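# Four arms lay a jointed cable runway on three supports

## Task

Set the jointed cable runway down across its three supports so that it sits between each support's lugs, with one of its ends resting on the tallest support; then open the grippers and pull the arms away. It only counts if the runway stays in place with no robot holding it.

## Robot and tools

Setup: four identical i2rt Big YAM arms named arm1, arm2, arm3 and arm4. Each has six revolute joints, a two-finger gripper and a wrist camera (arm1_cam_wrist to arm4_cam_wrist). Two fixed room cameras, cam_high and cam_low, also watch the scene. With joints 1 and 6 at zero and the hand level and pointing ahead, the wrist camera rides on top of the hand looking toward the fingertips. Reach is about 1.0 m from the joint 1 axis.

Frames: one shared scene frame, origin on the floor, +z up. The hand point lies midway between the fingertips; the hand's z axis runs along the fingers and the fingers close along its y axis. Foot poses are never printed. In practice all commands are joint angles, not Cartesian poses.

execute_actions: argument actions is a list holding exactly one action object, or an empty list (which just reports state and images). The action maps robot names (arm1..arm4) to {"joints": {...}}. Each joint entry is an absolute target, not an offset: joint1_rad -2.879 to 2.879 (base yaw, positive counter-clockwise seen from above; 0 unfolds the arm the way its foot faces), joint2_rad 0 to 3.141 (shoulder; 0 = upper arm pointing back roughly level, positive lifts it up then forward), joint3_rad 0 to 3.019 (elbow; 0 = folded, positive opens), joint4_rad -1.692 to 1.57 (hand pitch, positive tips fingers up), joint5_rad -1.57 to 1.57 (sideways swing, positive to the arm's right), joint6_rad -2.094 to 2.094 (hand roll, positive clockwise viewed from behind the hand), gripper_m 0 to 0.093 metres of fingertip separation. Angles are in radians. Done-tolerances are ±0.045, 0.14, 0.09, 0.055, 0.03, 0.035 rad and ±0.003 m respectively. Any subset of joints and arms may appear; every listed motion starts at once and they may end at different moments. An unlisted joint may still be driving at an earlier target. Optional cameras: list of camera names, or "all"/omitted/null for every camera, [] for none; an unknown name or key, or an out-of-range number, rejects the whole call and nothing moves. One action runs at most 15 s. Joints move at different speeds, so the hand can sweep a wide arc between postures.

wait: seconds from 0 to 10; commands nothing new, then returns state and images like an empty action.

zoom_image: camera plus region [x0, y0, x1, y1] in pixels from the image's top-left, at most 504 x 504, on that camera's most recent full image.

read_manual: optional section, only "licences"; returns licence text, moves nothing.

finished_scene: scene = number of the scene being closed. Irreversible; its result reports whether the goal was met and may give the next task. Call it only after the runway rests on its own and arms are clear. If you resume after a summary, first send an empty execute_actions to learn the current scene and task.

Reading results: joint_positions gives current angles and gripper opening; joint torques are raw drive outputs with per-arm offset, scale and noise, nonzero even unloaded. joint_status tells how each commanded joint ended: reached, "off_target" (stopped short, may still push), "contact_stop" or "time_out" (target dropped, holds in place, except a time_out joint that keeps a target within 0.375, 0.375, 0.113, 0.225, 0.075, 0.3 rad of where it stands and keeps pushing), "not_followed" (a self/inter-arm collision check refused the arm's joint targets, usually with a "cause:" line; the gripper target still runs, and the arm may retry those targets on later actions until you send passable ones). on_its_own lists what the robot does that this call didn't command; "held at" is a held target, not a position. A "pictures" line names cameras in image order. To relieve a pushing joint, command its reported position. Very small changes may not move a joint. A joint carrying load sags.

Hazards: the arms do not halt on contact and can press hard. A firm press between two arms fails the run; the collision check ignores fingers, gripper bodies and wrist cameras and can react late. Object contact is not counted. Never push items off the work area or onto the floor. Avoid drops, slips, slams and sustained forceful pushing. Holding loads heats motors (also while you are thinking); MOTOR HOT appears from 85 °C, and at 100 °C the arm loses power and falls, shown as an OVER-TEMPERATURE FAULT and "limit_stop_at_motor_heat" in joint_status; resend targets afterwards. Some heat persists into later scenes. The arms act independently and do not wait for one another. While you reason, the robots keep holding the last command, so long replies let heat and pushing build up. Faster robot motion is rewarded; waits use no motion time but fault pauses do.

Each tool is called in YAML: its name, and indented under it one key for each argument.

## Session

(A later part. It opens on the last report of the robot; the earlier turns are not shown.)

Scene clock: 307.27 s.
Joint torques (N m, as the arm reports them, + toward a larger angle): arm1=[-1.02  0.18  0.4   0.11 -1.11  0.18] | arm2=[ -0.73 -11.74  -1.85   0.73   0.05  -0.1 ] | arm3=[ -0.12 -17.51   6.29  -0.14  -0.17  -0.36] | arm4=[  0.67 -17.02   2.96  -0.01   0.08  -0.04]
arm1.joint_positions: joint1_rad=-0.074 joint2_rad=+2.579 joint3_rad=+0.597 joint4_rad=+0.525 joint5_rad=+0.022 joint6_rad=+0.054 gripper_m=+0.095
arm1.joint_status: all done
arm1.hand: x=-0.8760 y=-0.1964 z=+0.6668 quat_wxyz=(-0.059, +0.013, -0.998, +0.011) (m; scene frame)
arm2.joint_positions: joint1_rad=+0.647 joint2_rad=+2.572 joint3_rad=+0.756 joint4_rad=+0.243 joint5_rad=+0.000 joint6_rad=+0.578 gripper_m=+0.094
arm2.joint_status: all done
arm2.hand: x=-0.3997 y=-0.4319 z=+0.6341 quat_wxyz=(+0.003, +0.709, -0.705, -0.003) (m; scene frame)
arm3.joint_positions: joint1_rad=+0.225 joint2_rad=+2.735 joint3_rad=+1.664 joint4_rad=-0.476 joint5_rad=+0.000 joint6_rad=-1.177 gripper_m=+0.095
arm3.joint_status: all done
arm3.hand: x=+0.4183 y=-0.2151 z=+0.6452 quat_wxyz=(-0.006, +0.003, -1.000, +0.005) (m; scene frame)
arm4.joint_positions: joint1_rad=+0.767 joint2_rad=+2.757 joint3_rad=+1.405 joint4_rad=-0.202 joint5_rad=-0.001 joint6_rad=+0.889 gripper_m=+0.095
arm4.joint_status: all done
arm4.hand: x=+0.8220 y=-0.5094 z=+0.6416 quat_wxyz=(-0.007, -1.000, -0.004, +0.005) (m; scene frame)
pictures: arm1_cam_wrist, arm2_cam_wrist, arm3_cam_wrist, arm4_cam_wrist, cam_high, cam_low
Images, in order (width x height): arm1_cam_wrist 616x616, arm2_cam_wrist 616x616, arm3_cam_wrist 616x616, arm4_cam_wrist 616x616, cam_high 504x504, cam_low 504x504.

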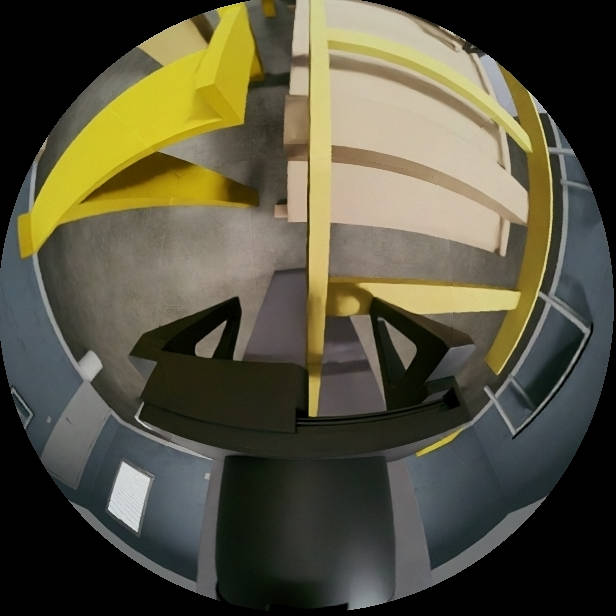

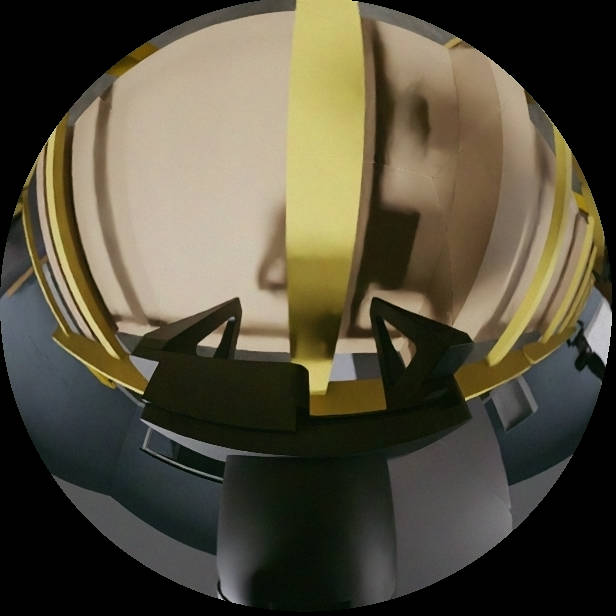

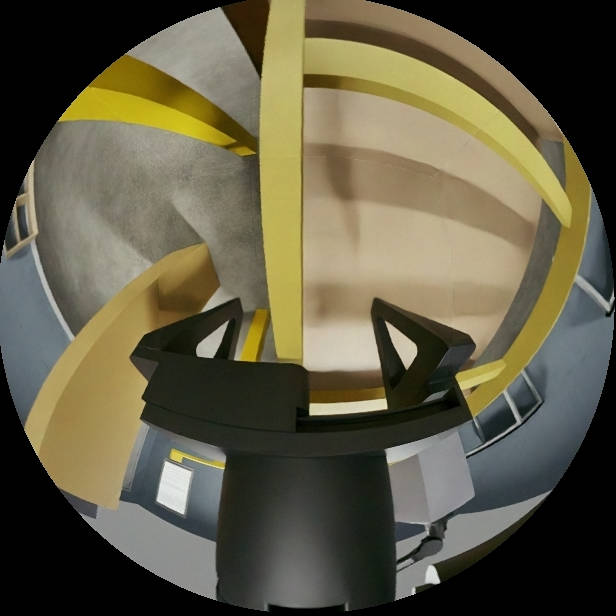

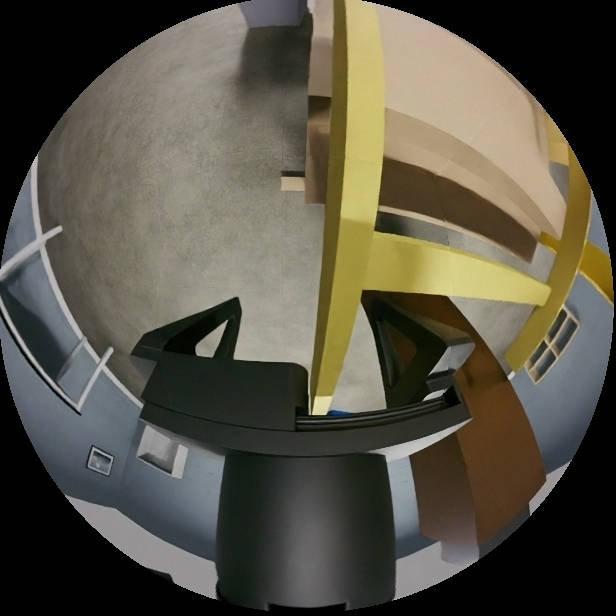

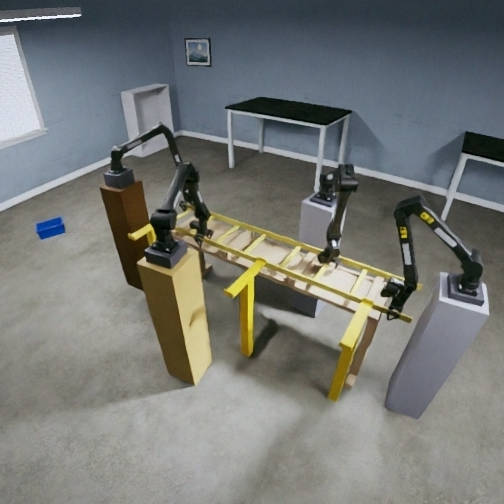

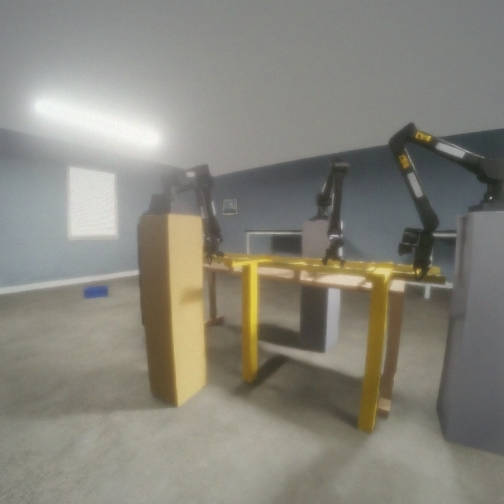

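execute_actions:
  actions:
    - {"arm1": {"joints": {"joint2_rad": 2.48, "joint3_rad": 0.50, "joint4_rad": 0.41}}, "arm2": {"joints": {"joint1_rad": 0.61}}, "arm3": {"joints": {"joint3_rad": 1.642}}, "arm4": {"joints": {"joint2_rad": 2.745, "joint3_rad": 1.372, "joint4_rad": -0.19}}}
  cameras: []

execute_actions:
  actions:
    - {"arm1": {"joints": {"joint2_rad": 2.60, "joint3_rad": 0.535, "joint4_rad": 0.44}}}
  cameras: []

execute_actions:
  actions:
    - {"arm1": {"joints": {"joint2_rad": 2.685, "joint3_rad": 0.585, "joint4_rad": 0.475}}}
  cameras: []

execute_actions:
  actions:
    - {"arm1": {"joints": {"joint3_rad": 0.612, "joint4_rad": 0.497}}}

Scene clock: 349.03 s.
Joint torques (N m, as the arm reports them, + toward a larger angle): arm1=[-0.86 -8.65 -2.24  0.58 -0.25  0.11] | arm2=[ -0.5  -11.54  -1.83   0.74   0.04  -0.1 ] | arm3=[  1.08 -17.1    4.25  -0.42  -0.15  -0.34] | arm4=[  0.68 -17.06   2.15   0.13   0.07  -0.04]
arm1.joint_positions: joint1_rad=-0.074 joint2_rad=+2.481 joint3_rad=+0.498 joint4_rad=+0.413 joint5_rad=+0.003 joint6_rad=+0.059 gripper_m=+0.095
arm1.joint_status: all done
arm1.hand: x=-0.9199 y=-0.1965 z=+0.6993 quat_wxyz=(-0.002, +0.011, -1.000, +0.006) (m; scene frame)
arm2.joint_positions: joint1_rad=+0.619 joint2_rad=+2.572 joint3_rad=+0.756 joint4_rad=+0.243 joint5_rad=+0.000 joint6_rad=+0.578 gripper_m=+0.094
arm2.joint_status: all done
arm2.hand: x=-0.3931 y=-0.4277 z=+0.6340 quat_wxyz=(+0.003, +0.699, -0.715, -0.003) (m; scene frame)
arm3.joint_positions: joint1_rad=+0.225 joint2_rad=+2.735 joint3_rad=+1.644 joint4_rad=-0.476 joint5_rad=+0.000 joint6_rad=-1.177 gripper_m=+0.095
arm3.joint_status: all done
arm3.hand: x=+0.4138 y=-0.2044 z=+0.6416 quat_wxyz=(-0.003, +0.003, -1.000, -0.004) (m; scene frame)
arm4.joint_positions: joint1_rad=+0.767 joint2_rad=+2.757 joint3_rad=+1.376 joint4_rad=-0.196 joint5_rad=-0.001 joint6_rad=+0.889 gripper_m=+0.095
arm4.joint_status: all done
arm4.hand: x=+0.8323 y=-0.4965 z=+0.6393 quat_wxyz=(+0.002, -1.000, -0.004, -0.002) (m; scene frame)
pictures: none
No camera images: the call's "cameras" was empty. Leave "cameras" out to get every camera's image.

Scene clock: 349.93 s.
Joint torques (N m, as the arm reports them, + toward a larger angle): arm1=[-0.96 -7.82 -3.21  0.85 -0.24  0.12] | arm2=[ -0.44 -11.61  -1.83   0.74   0.04  -0.1 ] | arm3=[  0.51 -16.72   4.17  -0.42  -0.14  -0.38] | arm4=[  0.68 -17.02   2.12   0.12   0.08  -0.04]
arm1.joint_positions: joint1_rad=-0.074 joint2_rad=+2.591 joint3_rad=+0.539 joint4_rad=+0.435 joint5_rad=+0.003 joint6_rad=+0.060 gripper_m=+0.095
arm1.joint_status: all done
arm1.hand: x=-0.9377 y=-0.1982 z=+0.6724 quat_wxyz=(+0.021, +0.010, -1.000, +0.008) (m; scene frame)
arm2.joint_positions: joint1_rad=+0.619 joint2_rad=+2.572 joint3_rad=+0.756 joint4_rad=+0.243 joint5_rad=+0.000 joint6_rad=+0.578 gripper_m=+0.094
arm2.joint_status: not commanded
arm2.hand: x=-0.3931 y=-0.4277 z=+0.6340 quat_wxyz=(+0.003, +0.699, -0.715, -0.003) (m; scene frame)
arm3.joint_positions: joint1_rad=+0.225 joint2_rad=+2.735 joint3_rad=+1.644 joint4_rad=-0.476 joint5_rad=+0.000 joint6_rad=-1.177 gripper_m=+0.095
arm3.joint_status: not commanded
arm3.hand: x=+0.4138 y=-0.2044 z=+0.6416 quat_wxyz=(-0.003, +0.003, -1.000, -0.004) (m; scene frame)
arm4.joint_positions: joint1_rad=+0.767 joint2_rad=+2.757 joint3_rad=+1.376 joint4_rad=-0.196 joint5_rad=-0.001 joint6_rad=+0.889 gripper_m=+0.095
arm4.joint_status: not commanded
arm4.hand: x=+0.8323 y=-0.4965 z=+0.6393 quat_wxyz=(+0.002, -1.000, -0.004, -0.002) (m; scene frame)
pictures: none
No camera images: the call's "cameras" was empty. Leave "cameras" out to get every camera's image.

Scene clock: 350.70 s.
Joint torques (N m, as the arm reports them, + toward a larger angle): arm1=[-0.93 -7.86 -3.27  0.98 -0.25  0.12] | arm2=[ -0.54 -11.54  -1.82   0.73   0.04  -0.1 ] | arm3=[  0.19 -17.56   4.2   -0.17  -0.12  -0.32] | arm4=[  0.6  -17.07   2.14   0.13   0.08  -0.04]
arm1.joint_positions: joint1_rad=-0.074 joint2_rad=+2.670 joint3_rad=+0.586 joint4_rad=+0.467 joint5_rad=+0.003 joint6_rad=+0.060 gripper_m=+0.095
arm1.joint_status: all done
arm1.hand: x=-0.9383 y=-0.1985 z=+0.6494 quat_wxyz=(+0.021, +0.010, -1.000, +0.008) (m; scene frame)
arm2.joint_positions: joint1_rad=+0.619 joint2_rad=+2.572 joint3_rad=+0.756 joint4_rad=+0.243 joint5_rad=+0.000 joint6_rad=+0.578 gripper_m=+0.094
arm2.joint_status: not commanded
arm2.hand: x=-0.3931 y=-0.4277 z=+0.6340 quat_wxyz=(+0.003, +0.699, -0.715, -0.003) (m; scene frame)
arm3.joint_positions: joint1_rad=+0.225 joint2_rad=+2.735 joint3_rad=+1.644 joint4_rad=-0.476 joint5_rad=+0.000 joint6_rad=-1.177 gripper_m=+0.095
arm3.joint_status: not commanded
arm3.hand: x=+0.4138 y=-0.2044 z=+0.6416 quat_wxyz=(-0.003, +0.003, -1.000, -0.004) (m; scene frame)
arm4.joint_positions: joint1_rad=+0.767 joint2_rad=+2.757 joint3_rad=+1.376 joint4_rad=-0.196 joint5_rad=-0.001 joint6_rad=+0.889 gripper_m=+0.095
arm4.joint_status: not commanded
arm4.hand: x=+0.8323 y=-0.4965 z=+0.6393 quat_wxyz=(+0.002, -1.000, -0.004, -0.002) (m; scene frame)
pictures: none
No camera images: the call's "cameras" was empty. Leave "cameras" out to get every camera's image.

Scene clock: 351.30 s.
Joint torques (N m, as the arm reports them, + toward a larger angle): arm1=[-0.89 -8.   -2.71  1.09 -0.24  0.13] | arm2=[ -0.44 -11.51  -1.83   0.72   0.04  -0.1 ] | arm3=[ -0.77 -17.3    4.06  -0.3   -0.18  -0.35] | arm4=[  0.63 -17.07   2.14   0.12   0.07  -0.04]
arm1.joint_positions: joint1_rad=-0.074 joint2_rad=+2.670 joint3_rad=+0.610 joint4_rad=+0.488 joint5_rad=+0.003 joint6_rad=+0.060 gripper_m=+0.095
arm1.joint_status: all done
arm1.hand: x=-0.9197 y=-0.1970 z=+0.6449 quat_wxyz=(-0.001, +0.011, -1.000, +0.006) (m; scene frame)
arm2.joint_positions: joint1_rad=+0.619 joint2_rad=+2.572 joint3_rad=+0.756 joint4_rad=+0.243 joint5_rad=+0.000 joint6_rad=+0.578 gripper_m=+0.094
arm2.joint_status: not commanded
arm2.hand: x=-0.3931 y=-0.4277 z=+0.6340 quat_wxyz=(+0.003, +0.699, -0.715, -0.003) (m; scene frame)
arm3.joint_positions: joint1_rad=+0.225 joint2_rad=+2.735 joint3_rad=+1.644 joint4_rad=-0.476 joint5_rad=+0.000 joint6_rad=-1.177 gripper_m=+0.095
arm3.joint_status: not commanded
arm3.hand: x=+0.4138 y=-0.2044 z=+0.6416 quat_wxyz=(-0.003, +0.003, -1.000, -0.004) (m; scene frame)
arm4.joint_positions: joint1_rad=+0.767 joint2_rad=+2.757 joint3_rad=+1.376 joint4_rad=-0.196 joint5_rad=-0.001 joint6_rad=+0.889 gripper_m=+0.095
arm4.joint_status: not commanded
arm4.hand: x=+0.8323 y=-0.4965 z=+0.6393 quat_wxyz=(+0.002, -1.000, -0.004, -0.002) (m; scene frame)
pictures: arm1_cam_wrist, arm2_cam_wrist, arm3_cam_wrist, arm4_cam_wrist, cam_high, cam_low
Images, in order (width x height): arm1_cam_wrist 616x616, arm2_cam_wrist 616x616, arm3_cam_wrist 616x616, arm4_cam_wrist 616x616, cam_high 504x504, cam_low 504x504.

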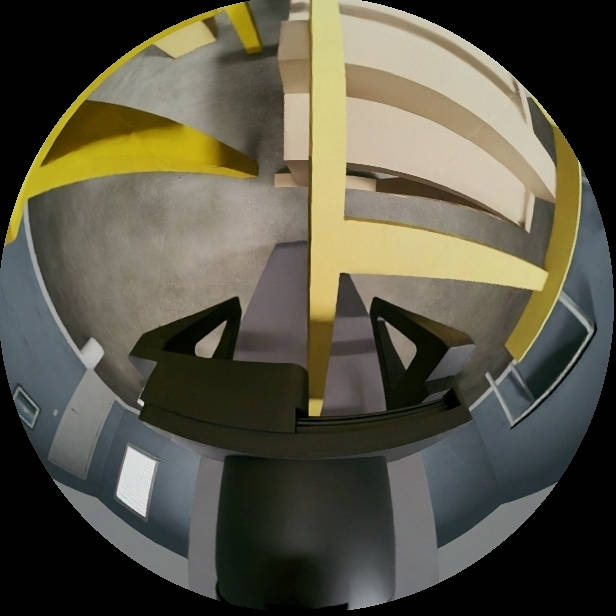

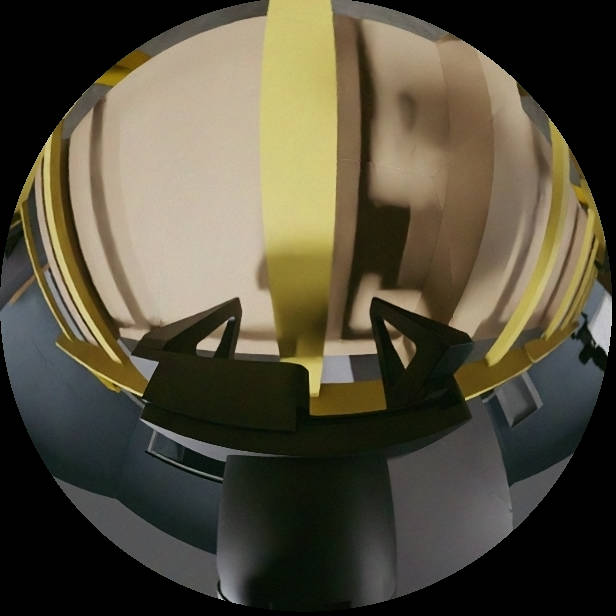

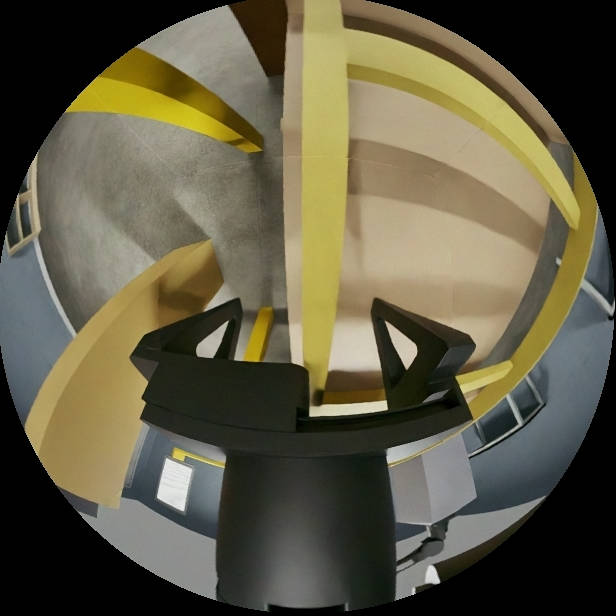

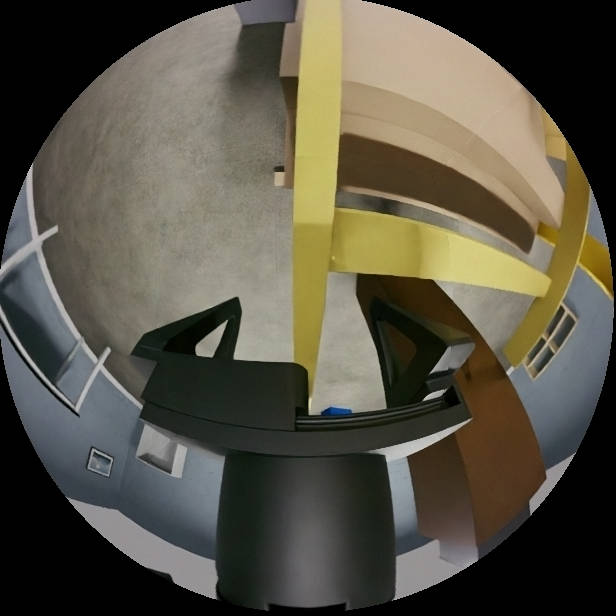

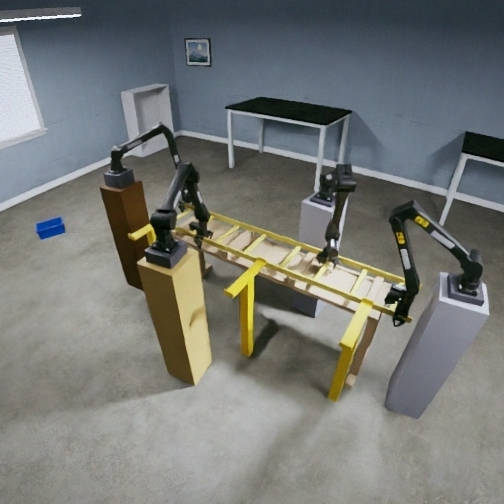

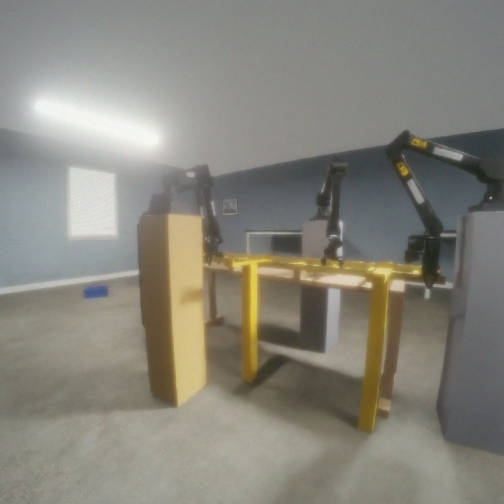

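execute_actions:
  actions:
    - {"arm1": {"joints": {"gripper_m": 0.0}}, "arm2": {"joints": {"gripper_m": 0.0}}, "arm3": {"joints": {"gripper_m": 0.0}}, "arm4": {"joints": {"gripper_m": 0.0}}}

Scene clock: 355.20 s.
Joint torques (N m, as the arm reports them, + toward a larger angle): arm1=[-0.23 -7.91 -2.78  1.1  -0.89  0.17] | arm2=[ -0.52 -11.54  -1.92   0.62   0.4   -0.09] | arm3=[  0.38 -16.99   4.07  -0.5   -0.3   -0.39] | arm4=[  0.62 -17.09   2.12  -0.06   0.26  -0.31]
arm1.joint_positions: joint1_rad=-0.084 joint2_rad=+2.670 joint3_rad=+0.610 joint4_rad=+0.488 joint5_rad=+0.017 joint6_rad=+0.055 gripper_m=+0.009
arm1.joint_status: gripper_m off_target (ended at +0.009, target +0.000)
arm1.hand: x=-0.9193 y=-0.2014 z=+0.6450 quat_wxyz=(-0.001, +0.008, -1.000, +0.013) (m; scene frame)
arm2.joint_positions: joint1_rad=+0.621 joint2_rad=+2.572 joint3_rad=+0.758 joint4_rad=+0.246 joint5_rad=-0.011 joint6_rad=+0.577 gripper_m=+0.023
arm2.joint_status: gripper_m off_target (ended at +0.023, target +0.000)
arm2.hand: x=-0.3959 y=-0.4273 z=+0.6339 quat_wxyz=(+0.008, +0.700, -0.714, -0.007) (m; scene frame)
arm3.joint_positions: joint1_rad=+0.224 joint2_rad=+2.735 joint3_rad=+1.646 joint4_rad=-0.467 joint5_rad=+0.003 joint6_rad=-1.175 gripper_m=+0.008
arm3.joint_status: gripper_m off_target (ended at +0.008, target +0.000)
arm3.hand: x=+0.4143 y=-0.2078 z=+0.6420 quat_wxyz=(-0.003, +0.001, -1.000, +0.001) (m; scene frame)
arm4.joint_positions: joint1_rad=+0.767 joint2_rad=+2.757 joint3_rad=+1.376 joint4_rad=-0.191 joint5_rad=-0.006 joint6_rad=+0.920 gripper_m=+0.008
arm4.joint_status: gripper_m off_target (ended at +0.008, target +0.000)
arm4.hand: x=+0.8323 y=-0.4980 z=+0.6393 quat_wxyz=(-0.002, -1.000, +0.011, -0.003) (m; scene frame)
pictures: arm1_cam_wrist, arm2_cam_wrist, arm3_cam_wrist, arm4_cam_wrist, cam_high, cam_low
Images, in order (width x height): arm1_cam_wrist 616x616, arm2_cam_wrist 616x616, arm3_cam_wrist 616x616, arm4_cam_wrist 616x616, cam_high 504x504, cam_low 504x504.

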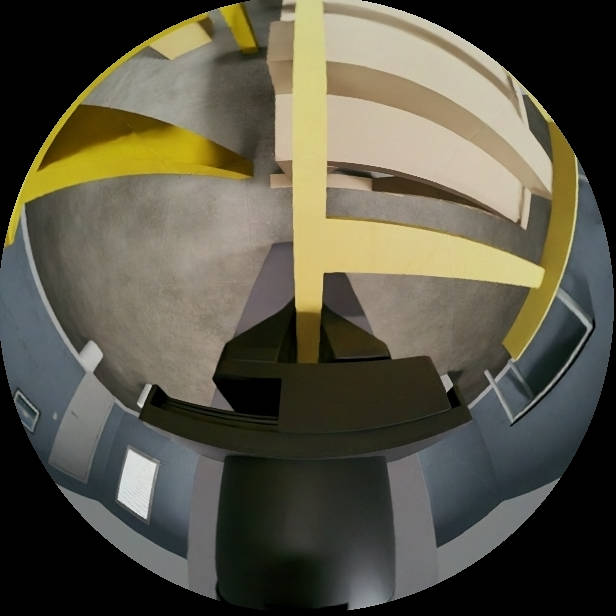

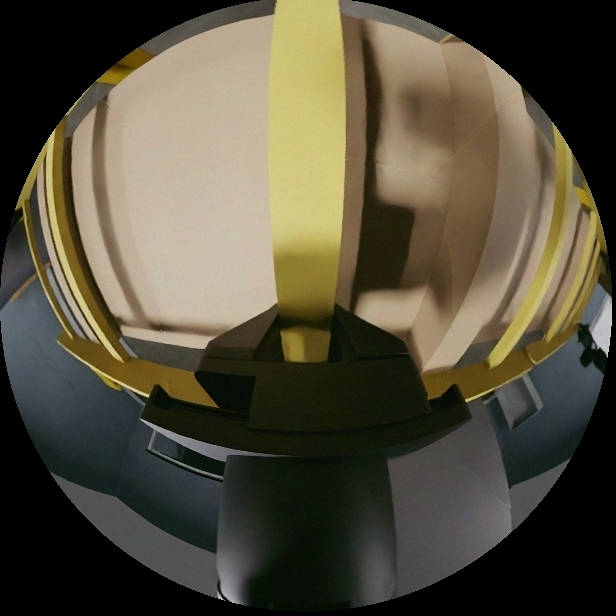

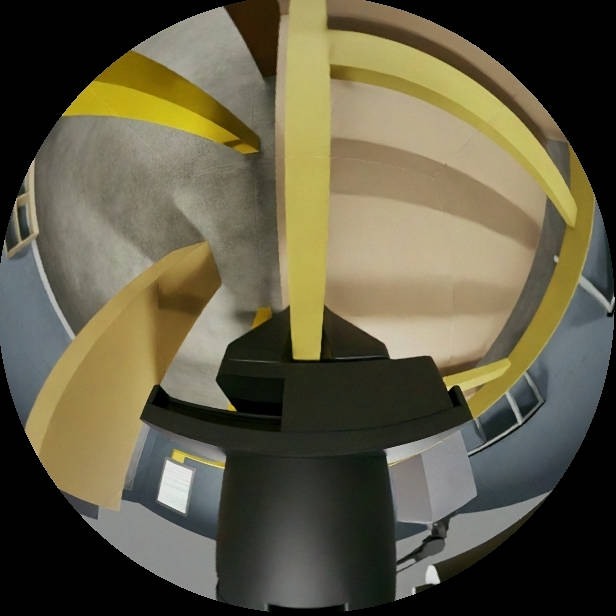

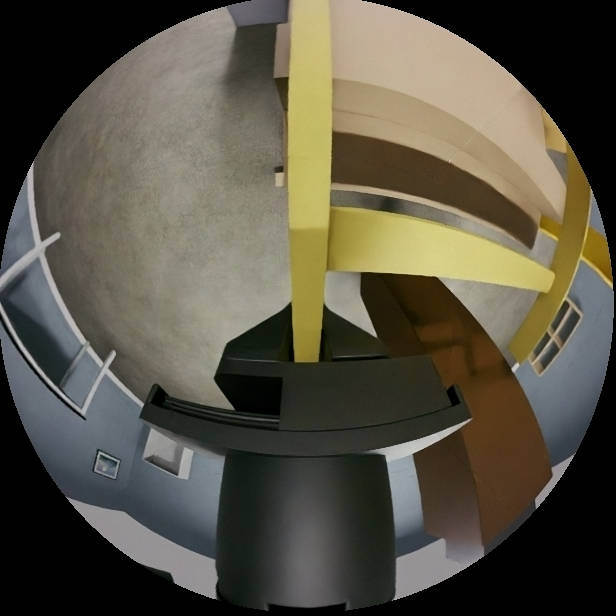

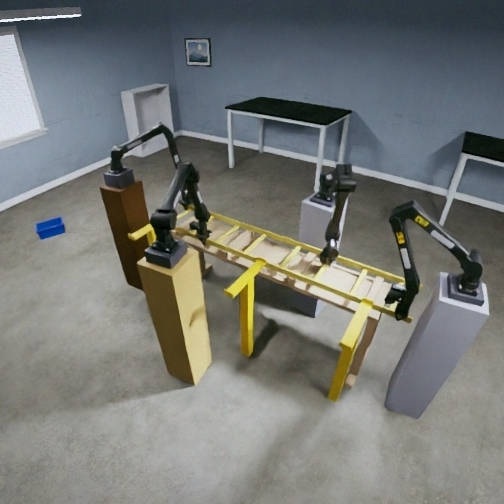

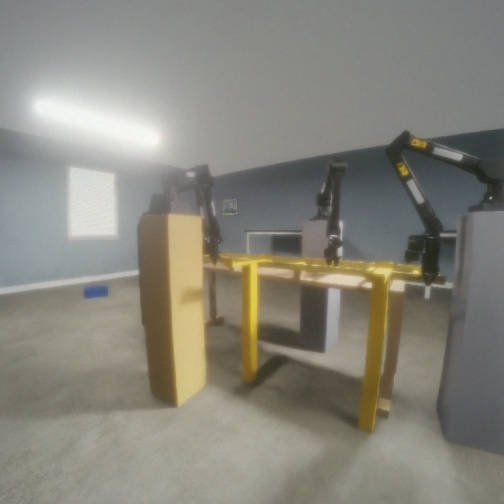

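execute_actions:
  actions:
    - {"arm1": {"joints": {"joint2_rad": 2.459, "joint3_rad": 0.492, "joint4_rad": 0.396}}, "arm2": {"joints": {"joint2_rad": 2.37, "joint3_rad": 0.655, "joint4_rad": 0.144}}, "arm3": {"joints": {"joint2_rad": 2.59, "joint3_rad": 1.57, "joint4_rad": -0.538}}, "arm4": {"joints": {"joint2_rad": 2.595, "joint3_rad": 1.266, "joint4_rad": -0.233}}}
  cameras: ["cam_high", "cam_low"]

Scene clock: 396.97 s.
Joint torques (N m, as the arm reports them, + toward a larger angle): arm1=[ 0.1  -9.76 -3.05  0.76 -0.46  0.31] | arm2=[  0.36 -20.35  -6.81  -1.33   0.2    0.14] | arm3=[  0.59 -22.73   3.05  -2.82   0.89  -0.27] | arm4=[  3.3  -20.92   1.69  -0.6    0.36   0.05]
arm1.joint_positions: joint1_rad=-0.086 joint2_rad=+2.475 joint3_rad=+0.502 joint4_rad=+0.393 joint5_rad=+0.008 joint6_rad=+0.041 gripper_m=+0.009
arm1.joint_status: all done
arm1.hand: x=-0.9199 y=-0.1998 z=+0.7000 quat_wxyz=(+0.003, +0.014, -1.000, +0.008) (m; scene frame)
arm2.joint_positions: joint1_rad=+0.609 joint2_rad=+2.495 joint3_rad=+0.735 joint4_rad=+0.187 joint5_rad=-0.005 joint6_rad=+0.555 gripper_m=+0.024
arm2.joint_status: all done
arm2.hand: x=-0.3952 y=-0.4198 z=+0.6563 quat_wxyz=(+0.006, +0.704, -0.710, -0.003) (m; scene frame)
arm3.joint_positions: joint1_rad=+0.226 joint2_rad=+2.691 joint3_rad=+1.581 joint4_rad=-0.475 joint5_rad=-0.022 joint6_rad=-1.187 gripper_m=+0.008
arm3.joint_status: joint4_rad time_out (moved -0.008 of -0.071); the others done
arm3.on_its_own: joint4_rad reads -0.475 and still pushes toward -0.538 since a time_out
arm3.hand: x=+0.4121 y=-0.1886 z=+0.6549 quat_wxyz=(-0.009, +0.008, -1.000, -0.017) (m; scene frame)
arm4.joint_positions: joint1_rad=+0.734 joint2_rad=+2.661 joint3_rad=+1.274 joint4_rad=-0.221 joint5_rad=-0.010 joint6_rad=+0.878 gripper_m=+0.008
arm4.joint_status: all done
arm4.hand: x=+0.8339 y=-0.4726 z=+0.6746 quat_wxyz=(+0.011, -1.000, +0.007, -0.016) (m; scene frame)
pictures: cam_high, cam_low
Images, in order (width x height): cam_high 504x504, cam_low 504x504.

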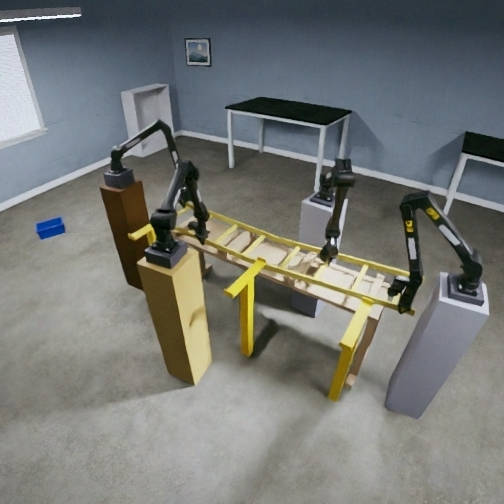

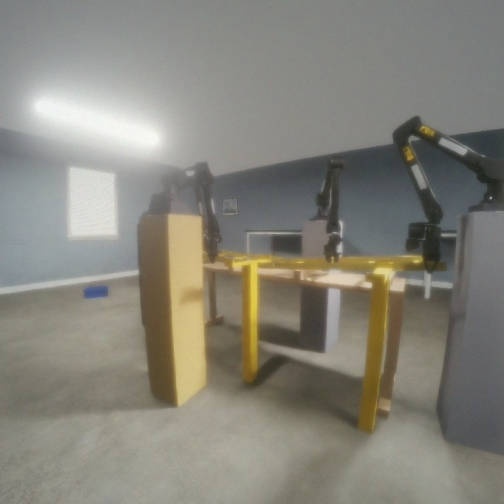

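execute_actions:
  actions:
    - {"arm1": {"joints": {"joint2_rad": 2.685, "joint3_rad": 0.612, "joint4_rad": 0.497}}, "arm2": {"joints": {"joint2_rad": 2.572, "joint3_rad": 0.756, "joint4_rad": 0.25}}, "arm3": {"joints": {"joint2_rad": 2.735, "joint3_rad": 1.646, "joint4_rad": -0.467}}, "arm4": {"joints": {"joint2_rad": 2.757, "joint3_rad": 1.376, "joint4_rad": -0.191}}}
  cameras: []

execute_actions:
  actions:
    - {"arm2": {"joints": {"gripper_m": 0.093}}, "arm3": {"joints": {"gripper_m": 0.093}}}
  cameras: ["cam_high", "cam_low"]

Scene clock: 451.43 s.
Joint torques (N m, as the arm reports them, + toward a larger angle): arm1=[ 0.09 -8.03 -2.92  1.25  0.14  0.29] | arm2=[  0.22 -11.27  -2.63   0.98   0.     0.09] | arm3=[  0.22 -15.26   7.31  -0.39  -0.07  -0.37] | arm4=[  2.41 -15.6    4.55   0.05  -0.06  -0.09]
arm1.joint_positions: joint1_rad=-0.086 joint2_rad=+2.672 joint3_rad=+0.611 joint4_rad=+0.484 joint5_rad=-0.005 joint6_rad=+0.044 gripper_m=+0.009
arm1.joint_status: all done
arm1.hand: x=-0.9206 y=-0.1982 z=+0.6443 quat_wxyz=(+0.002, +0.012, -1.000, +0.002) (m; scene frame)
arm2.joint_positions: joint1_rad=+0.610 joint2_rad=+2.566 joint3_rad=+0.770 joint4_rad=+0.233 joint5_rad=+0.001 joint6_rad=+0.559 gripper_m=+0.024
arm2.joint_status: all done
arm2.hand: x=-0.3951 y=-0.4187 z=+0.6343 quat_wxyz=(+0.002, +0.702, -0.712, -0.008) (m; scene frame)
arm3.joint_positions: joint1_rad=+0.230 joint2_rad=+2.724 joint3_rad=+1.610 joint4_rad=-0.469 joint5_rad=-0.002 joint6_rad=-1.177 gripper_m=+0.008
arm3.joint_status: all done
arm3.hand: x=+0.4120 y=-0.1914 z=+0.6418 quat_wxyz=(-0.001, +0.005, -1.000, -0.012) (m; scene frame)
arm4.joint_positions: joint1_rad=+0.745 joint2_rad=+2.754 joint3_rad=+1.348 joint4_rad=-0.196 joint5_rad=+0.003 joint6_rad=+0.895 gripper_m=+0.008
arm4.joint_status: all done
arm4.hand: x=+0.8340 y=-0.4771 z=+0.6387 quat_wxyz=(+0.013, -1.000, +0.010, -0.009) (m; scene frame)
pictures: none
No camera images: the call's "cameras" was empty. Leave "cameras" out to get every camera's image.

Scene clock: 452.13 s.
Joint torques (N m, as the arm reports them, + toward a larger angle): arm1=[-0.03 -8.21 -2.92  1.3   0.14  0.28] | arm2=[  0.21 -11.23  -2.6    0.97   0.     0.08] | arm3=[  0.41 -16.21   6.83  -0.32  -0.12  -0.26] | arm4=[  2.38 -15.63   4.54   0.05  -0.07  -0.09]
arm1.joint_positions: joint1_rad=-0.086 joint2_rad=+2.672 joint3_rad=+0.611 joint4_rad=+0.484 joint5_rad=-0.005 joint6_rad=+0.044 gripper_m=+0.009
arm1.joint_status: not commanded
arm1.hand: x=-0.9206 y=-0.1982 z=+0.6443 quat_wxyz=(+0.002, +0.012, -1.000, +0.002) (m; scene frame)
arm2.joint_positions: joint1_rad=+0.610 joint2_rad=+2.566 joint3_rad=+0.770 joint4_rad=+0.234 joint5_rad=+0.001 joint6_rad=+0.561 gripper_m=+0.093
arm2.joint_status: all done
arm2.hand: x=-0.3949 y=-0.4189 z=+0.6344 quat_wxyz=(+0.002, +0.702, -0.712, -0.008) (m; scene frame)
arm3.joint_positions: joint1_rad=+0.230 joint2_rad=+2.725 joint3_rad=+1.618 joint4_rad=-0.469 joint5_rad=-0.002 joint6_rad=-1.177 gripper_m=+0.093
arm3.joint_status: all done
arm3.hand: x=+0.4133 y=-0.1950 z=+0.6426 quat_wxyz=(-0.002, +0.005, -1.000, -0.009) (m; scene frame)
arm4.joint_positions: joint1_rad=+0.745 joint2_rad=+2.754 joint3_rad=+1.348 joint4_rad=-0.196 joint5_rad=+0.003 joint6_rad=+0.895 gripper_m=+0.008
arm4.joint_status: not commanded
arm4.hand: x=+0.8340 y=-0.4771 z=+0.6387 quat_wxyz=(+0.013, -1.000, +0.010, -0.009) (m; scene frame)
pictures: cam_high, cam_low
Images, in order (width x height): cam_high 504x504, cam_low 504x504.

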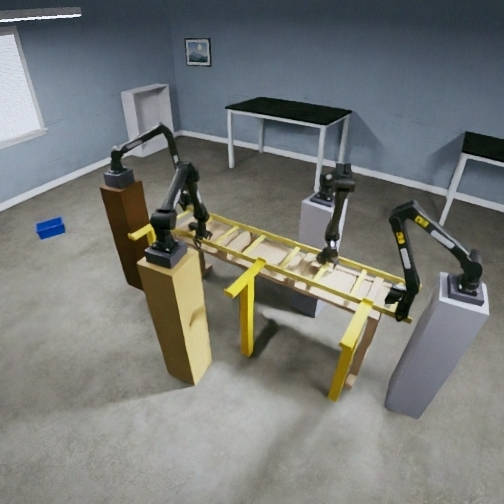

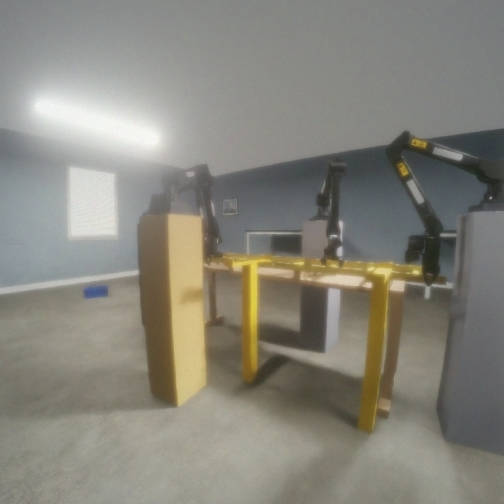

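execute_actions:
  actions:
    - {"arm2": {"joints": {"joint2_rad": 2.37, "joint3_rad": 0.655, "joint4_rad": 0.144}}, "arm3": {"joints": {"joint2_rad": 2.58, "joint3_rad": 1.575, "joint4_rad": -0.53}}, "arm4": {"joints": {"joint1_rad": 0.745, "joint2_rad": 2.75, "joint3_rad": 1.35, "joint4_rad": -0.196}}}
  cameras: []

execute_actions:
  actions:
    - {"arm2": {"joints": {"joint1_rad": -0.232, "joint2_rad": 2.357, "joint3_rad": 0.609, "joint4_rad": 0.185, "joint6_rad": -0.30}}, "arm3": {"joints": {"joint1_rad": -0.372, "joint2_rad": 2.628, "joint3_rad": 1.703, "joint4_rad": -0.615, "joint6_rad": -0.195}}}
  cameras: ["arm2_cam_wrist", "arm3_cam_wrist", "cam_high"]

Scene clock: 472.33 s.
Joint torques (N m, as the arm reports them, + toward a larger angle): arm1=[ 0.14 -8.06 -2.91  1.27  0.14  0.29] | arm2=[  0.2  -11.42  -1.31  -0.04   0.     0.07] | arm3=[ -0.5  -16.73   5.61  -0.55  -0.05  -0.34] | arm4=[  1.47 -16.21   2.37  -0.14  -0.06  -0.09]
arm1.joint_positions: joint1_rad=-0.086 joint2_rad=+2.672 joint3_rad=+0.611 joint4_rad=+0.484 joint5_rad=-0.005 joint6_rad=+0.044 gripper_m=+0.009
arm1.joint_status: not commanded
arm1.hand: x=-0.9206 y=-0.1982 z=+0.6443 quat_wxyz=(+0.002, +0.012, -1.000, +0.002) (m; scene frame)
arm2.joint_positions: joint1_rad=+0.610 joint2_rad=+2.375 joint3_rad=+0.659 joint4_rad=+0.153 joint5_rad=+0.001 joint6_rad=+0.562 gripper_m=+0.093
arm2.joint_status: all done
arm2.hand: x=-0.3921 y=-0.4227 z=+0.6932 quat_wxyz=(+0.002, +0.701, -0.713, -0.008) (m; scene frame)
arm3.joint_positions: joint1_rad=+0.230 joint2_rad=+2.582 joint3_rad=+1.568 joint4_rad=-0.524 joint5_rad=-0.002 joint6_rad=-1.178 gripper_m=+0.093
arm3.joint_status: all done
arm3.hand: x=+0.4224 y=-0.2176 z=+0.7120 quat_wxyz=(-0.009, +0.006, -1.000, +0.009) (m; scene frame)
arm4.joint_positions: joint1_rad=+0.745 joint2_rad=+2.754 joint3_rad=+1.348 joint4_rad=-0.196 joint5_rad=+0.003 joint6_rad=+0.895 gripper_m=+0.008
arm4.joint_status: all done
arm4.hand: x=+0.8340 y=-0.4771 z=+0.6387 quat_wxyz=(+0.013, -1.000, +0.010, -0.009) (m; scene frame)
pictures: none
No camera images: the call's "cameras" was empty. Leave "cameras" out to get every camera's image.

Scene clock: 475.33 s.
Joint torques (N m, as the arm reports them, + toward a larger angle): arm1=[ 0.09 -8.2  -2.94  1.29  0.15  0.28] | arm2=[ -0.16 -11.87  -1.9    0.75  -0.07  -0.11] | arm3=[ -6.92 -17.59  12.71   5.07   3.27   2.59] | arm4=[  1.53 -16.16   2.35  -0.14  -0.06  -0.09]
arm1.joint_positions: joint1_rad=-0.086 joint2_rad=+2.672 joint3_rad=+0.611 joint4_rad=+0.484 joint5_rad=-0.005 joint6_rad=+0.044 gripper_m=+0.009
arm1.joint_status: not commanded
arm1.hand: x=-0.9206 y=-0.1982 z=+0.6443 quat_wxyz=(+0.002, +0.012, -1.000, +0.002) (m; scene frame)
arm2.joint_positions: joint1_rad=-0.227 joint2_rad=+2.375 joint3_rad=+0.614 joint4_rad=+0.173 joint5_rad=+0.001 joint6_rad=-0.291 gripper_m=+0.093
arm2.joint_status: all done
arm2.hand: x=-0.1663 y=-0.4157 z=+0.6939 quat_wxyz=(+0.011, +0.707, -0.707, +0.000) (m; scene frame)
arm3.joint_positions: joint1_rad=-0.271 joint2_rad=+2.659 joint3_rad=+1.613 joint4_rad=-0.759 joint5_rad=-0.073 joint6_rad=-0.486 gripper_m=+0.093
arm3.joint_status: joint1_rad time_out (moved -0.500 of -0.602); joint3_rad time_out (moved +0.045 of +0.135); joint4_rad time_out (moved -0.235 of -0.091); joint6_rad time_out (moved +0.692 of +0.983); the others done
arm3.on_its_own: joint1_rad reads -0.271 and still pushes toward -0.372 since a time_out; joint4_rad reads -0.759 and still pushes toward -0.615 since a time_out; joint6_rad reads -0.486 and still pushes toward -0.195 since a time_out
arm3.hand: x=+0.1528 y=-0.1980 z=+0.6843 quat_wxyz=(+0.025, -0.556, -0.821, -0.126) (m; scene frame)
arm4.joint_positions: joint1_rad=+0.745 joint2_rad=+2.754 joint3_rad=+1.348 joint4_rad=-0.196 joint5_rad=+0.003 joint6_rad=+0.895 gripper_m=+0.008
arm4.joint_status: not commanded
arm4.hand: x=+0.8340 y=-0.4771 z=+0.6387 quat_wxyz=(+0.013, -1.000, +0.010, -0.009) (m; scene frame)
pictures: arm2_cam_wrist, arm3_cam_wrist, cam_high
Images, in order (width x height): arm2_cam_wrist 616x616, arm3_cam_wrist 616x616, cam_high 504x504.

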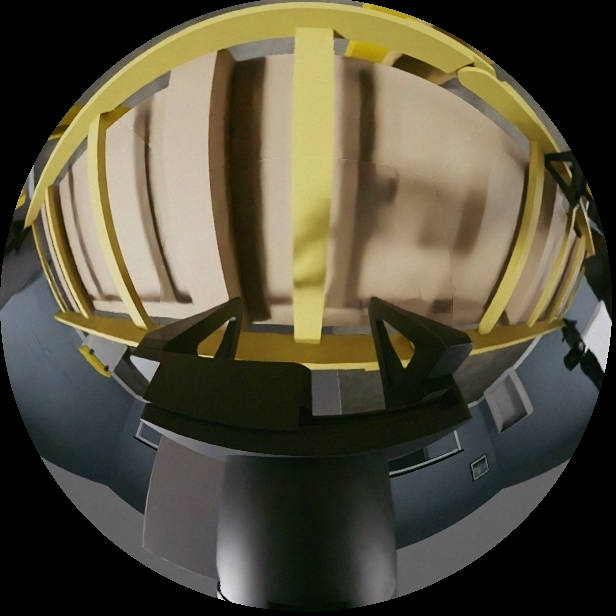

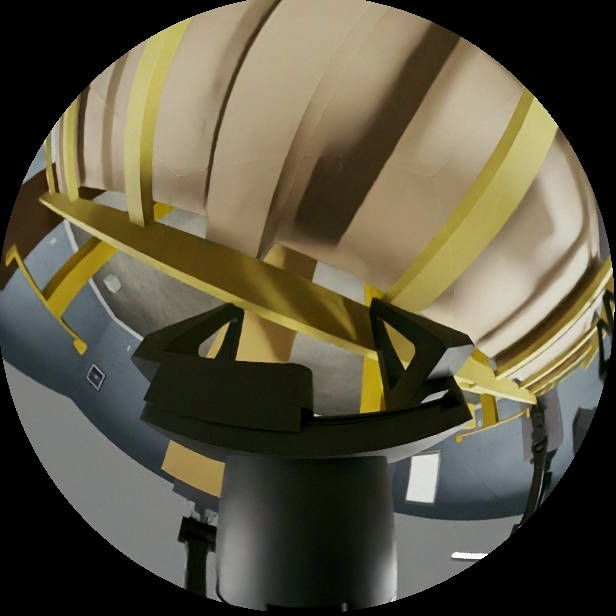

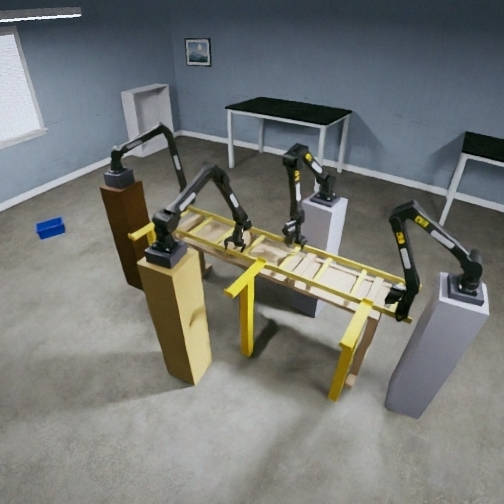

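execute_actions:
  actions:
    - {"arm3": {"joints": {"joint1_rad": -0.271, "joint2_rad": 2.48, "joint3_rad": 1.613, "joint4_rad": -0.759, "joint5_rad": -0.073, "joint6_rad": -0.486}}}
  cameras: []

execute_actions:
  actions:
    - {"arm3": {"joints": {"joint1_rad": -0.375, "joint3_rad": 1.66, "joint4_rad": -0.70, "joint5_rad": 0.0, "joint6_rad": -0.195}}}
  cameras: ["arm3_cam_wrist", "cam_high"]

Scene clock: 481.57 s.
Joint torques (N m, as the arm reports them, + toward a larger angle): arm1=[ 0.06 -8.14 -2.93  1.28  0.14  0.28] | arm2=[ -0.12 -11.91  -1.89   0.78  -0.08  -0.1 ] | arm3=[  0.82 -16.07   7.29  -0.36  -0.1   -0.38] | arm4=[  1.47 -16.15   2.38  -0.17  -0.06  -0.09]
arm1.joint_positions: joint1_rad=-0.086 joint2_rad=+2.672 joint3_rad=+0.611 joint4_rad=+0.484 joint5_rad=-0.005 joint6_rad=+0.044 gripper_m=+0.009
arm1.joint_status: not commanded
arm1.hand: x=-0.9206 y=-0.1982 z=+0.6443 quat_wxyz=(+0.002, +0.012, -1.000, +0.002) (m; scene frame)
arm2.joint_positions: joint1_rad=-0.227 joint2_rad=+2.375 joint3_rad=+0.614 joint4_rad=+0.173 joint5_rad=+0.001 joint6_rad=-0.291 gripper_m=+0.093
arm2.joint_status: not commanded
arm2.hand: x=-0.1663 y=-0.4157 z=+0.6939 quat_wxyz=(+0.011, +0.707, -0.707, +0.000) (m; scene frame)
arm3.joint_positions: joint1_rad=-0.267 joint2_rad=+2.470 joint3_rad=+1.599 joint4_rad=-0.759 joint5_rad=-0.075 joint6_rad=-0.473 gripper_m=+0.093
arm3.joint_status: all done
arm3.hand: x=+0.1483 y=-0.2679 z=+0.7822 quat_wxyz=(-0.017, -0.561, -0.826, -0.050) (m; scene frame)
arm4.joint_positions: joint1_rad=+0.745 joint2_rad=+2.754 joint3_rad=+1.348 joint4_rad=-0.196 joint5_rad=+0.003 joint6_rad=+0.895 gripper_m=+0.008
arm4.joint_status: not commanded
arm4.hand: x=+0.8340 y=-0.4771 z=+0.6387 quat_wxyz=(+0.013, -1.000, +0.010, -0.009) (m; scene frame)
pictures: none
No camera images: the call's "cameras" was empty. Leave "cameras" out to get every camera's image.

Scene clock: 482.87 s.
Joint torques (N m, as the arm reports them, + toward a larger angle): arm1=[ 0.   -8.11 -2.94  1.29  0.15  0.28] | arm2=[ -0.21 -11.91  -1.89   0.75  -0.07  -0.11] | arm3=[  2.16 -16.78   9.43   0.25  -0.06  -0.17] | arm4=[  1.46 -16.2    2.36  -0.15  -0.06  -0.09]
arm1.joint_positions: joint1_rad=-0.086 joint2_rad=+2.672 joint3_rad=+0.611 joint4_rad=+0.484 joint5_rad=-0.005 joint6_rad=+0.044 gripper_m=+0.009
arm1.joint_status: not commanded
arm1.hand: x=-0.9206 y=-0.1982 z=+0.6443 quat_wxyz=(+0.002, +0.012, -1.000, +0.002) (m; scene frame)
arm2.joint_positions: joint1_rad=-0.227 joint2_rad=+2.375 joint3_rad=+0.614 joint4_rad=+0.173 joint5_rad=+0.001 joint6_rad=-0.291 gripper_m=+0.093
arm2.joint_status: not commanded
arm2.hand: x=-0.1663 y=-0.4157 z=+0.6939 quat_wxyz=(+0.011, +0.707, -0.707, +0.000) (m; scene frame)
arm3.joint_positions: joint1_rad=-0.388 joint2_rad=+2.472 joint3_rad=+1.627 joint4_rad=-0.711 joint5_rad=-0.001 joint6_rad=-0.208 gripper_m=+0.093
arm3.joint_status: all done
arm3.hand: x=+0.0596 y=-0.2812 z=+0.7867 quat_wxyz=(-0.001, -0.709, -0.705, +0.000) (m; scene frame)
arm4.joint_positions: joint1_rad=+0.745 joint2_rad=+2.754 joint3_rad=+1.348 joint4_rad=-0.196 joint5_rad=+0.003 joint6_rad=+0.895 gripper_m=+0.008
arm4.joint_status: not commanded
arm4.hand: x=+0.8340 y=-0.4771 z=+0.6387 quat_wxyz=(+0.013, -1.000, +0.010, -0.009) (m; scene frame)
pictures: arm3_cam_wrist, cam_high
Images, in order (width x height): arm3_cam_wrist 616x616, cam_high 504x504.

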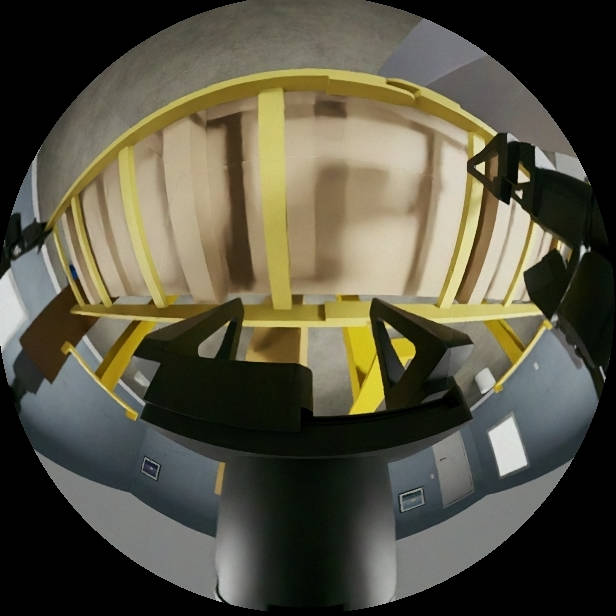

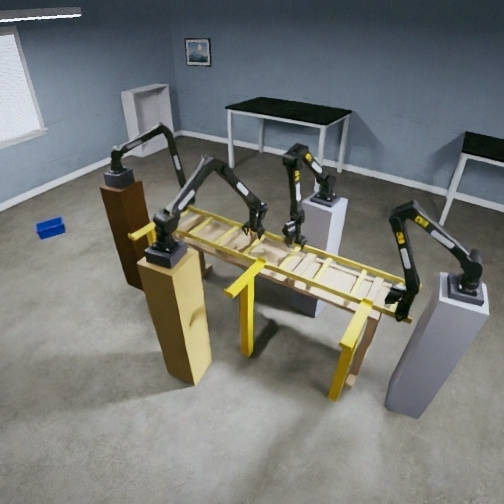

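execute_actions:
  actions:
    - {"arm2": {"joints": {"joint2_rad": 2.545, "joint3_rad": 0.70, "joint4_rad": 0.285}}, "arm3": {"joints": {"joint1_rad": -0.35, "joint2_rad": 2.62, "joint3_rad": 1.69, "joint4_rad": -0.59, "joint6_rad": -0.155}}}
  cameras: ["arm2_cam_wrist", "arm3_cam_wrist"]

Scene clock: 497.23 s.
Joint torques (N m, as the arm reports them, + toward a larger angle): arm1=[ 0.06 -8.1  -2.9   1.28  0.15  0.29] | arm2=[ -0.13 -10.64  -2.34   0.82  -0.07  -0.1 ] | arm3=[  0.47 -18.08   7.03   0.07   0.    -0.08] | arm4=[  1.44 -16.2    2.38  -0.14  -0.07  -0.09]
arm1.joint_positions: joint1_rad=-0.086 joint2_rad=+2.672 joint3_rad=+0.611 joint4_rad=+0.484 joint5_rad=-0.005 joint6_rad=+0.044 gripper_m=+0.009
arm1.joint_status: not commanded
arm1.hand: x=-0.9206 y=-0.1982 z=+0.6443 quat_wxyz=(+0.002, +0.012, -1.000, +0.002) (m; scene frame)
arm2.joint_positions: joint1_rad=-0.227 joint2_rad=+2.542 joint3_rad=+0.704 joint4_rad=+0.276 joint5_rad=+0.001 joint6_rad=-0.291 gripper_m=+0.093
arm2.joint_status: all done
arm2.hand: x=-0.1643 y=-0.4073 z=+0.6446 quat_wxyz=(-0.001, +0.707, -0.707, -0.006) (m; scene frame)
arm3.joint_positions: joint1_rad=-0.357 joint2_rad=+2.642 joint3_rad=+1.671 joint4_rad=-0.602 joint5_rad=-0.001 joint6_rad=-0.168 gripper_m=+0.093
arm3.joint_status: all done
arm3.hand: x=+0.0814 y=-0.2678 z=+0.6973 quat_wxyz=(+0.003, -0.712, -0.702, -0.007) (m; scene frame)
arm4.joint_positions: joint1_rad=+0.745 joint2_rad=+2.754 joint3_rad=+1.348 joint4_rad=-0.196 joint5_rad=+0.003 joint6_rad=+0.895 gripper_m=+0.008
arm4.joint_status: not commanded
arm4.hand: x=+0.8340 y=-0.4771 z=+0.6387 quat_wxyz=(+0.013, -1.000, +0.010, -0.009) (m; scene frame)
pictures: arm2_cam_wrist, arm3_cam_wrist
Images, in order (width x height): arm2_cam_wrist 616x616, arm3_cam_wrist 616x616.

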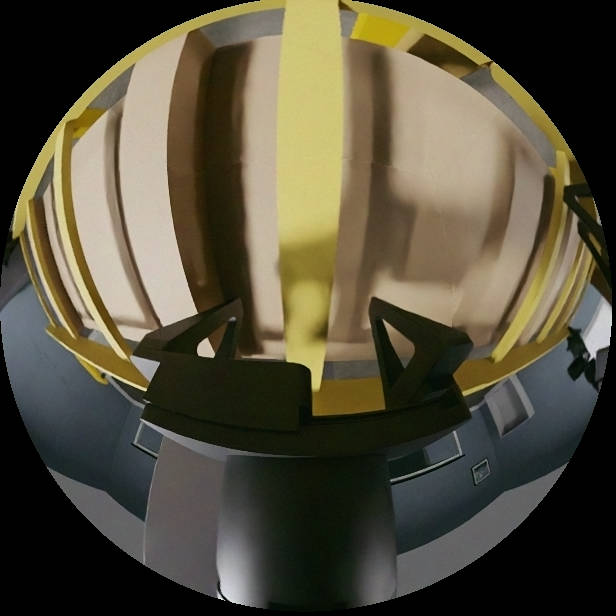

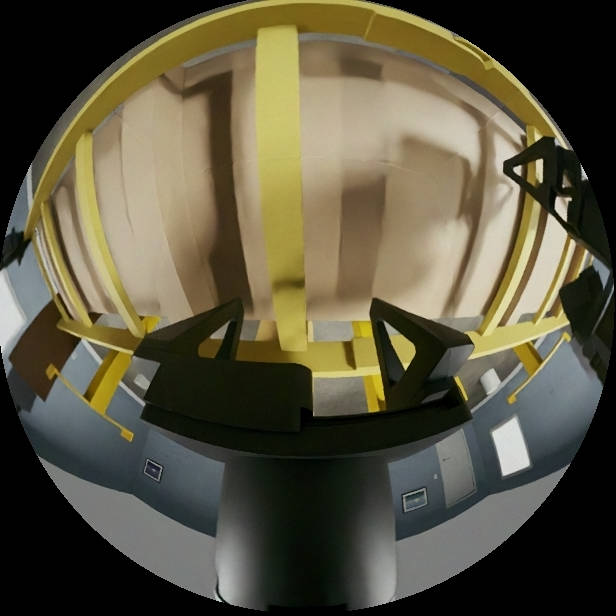

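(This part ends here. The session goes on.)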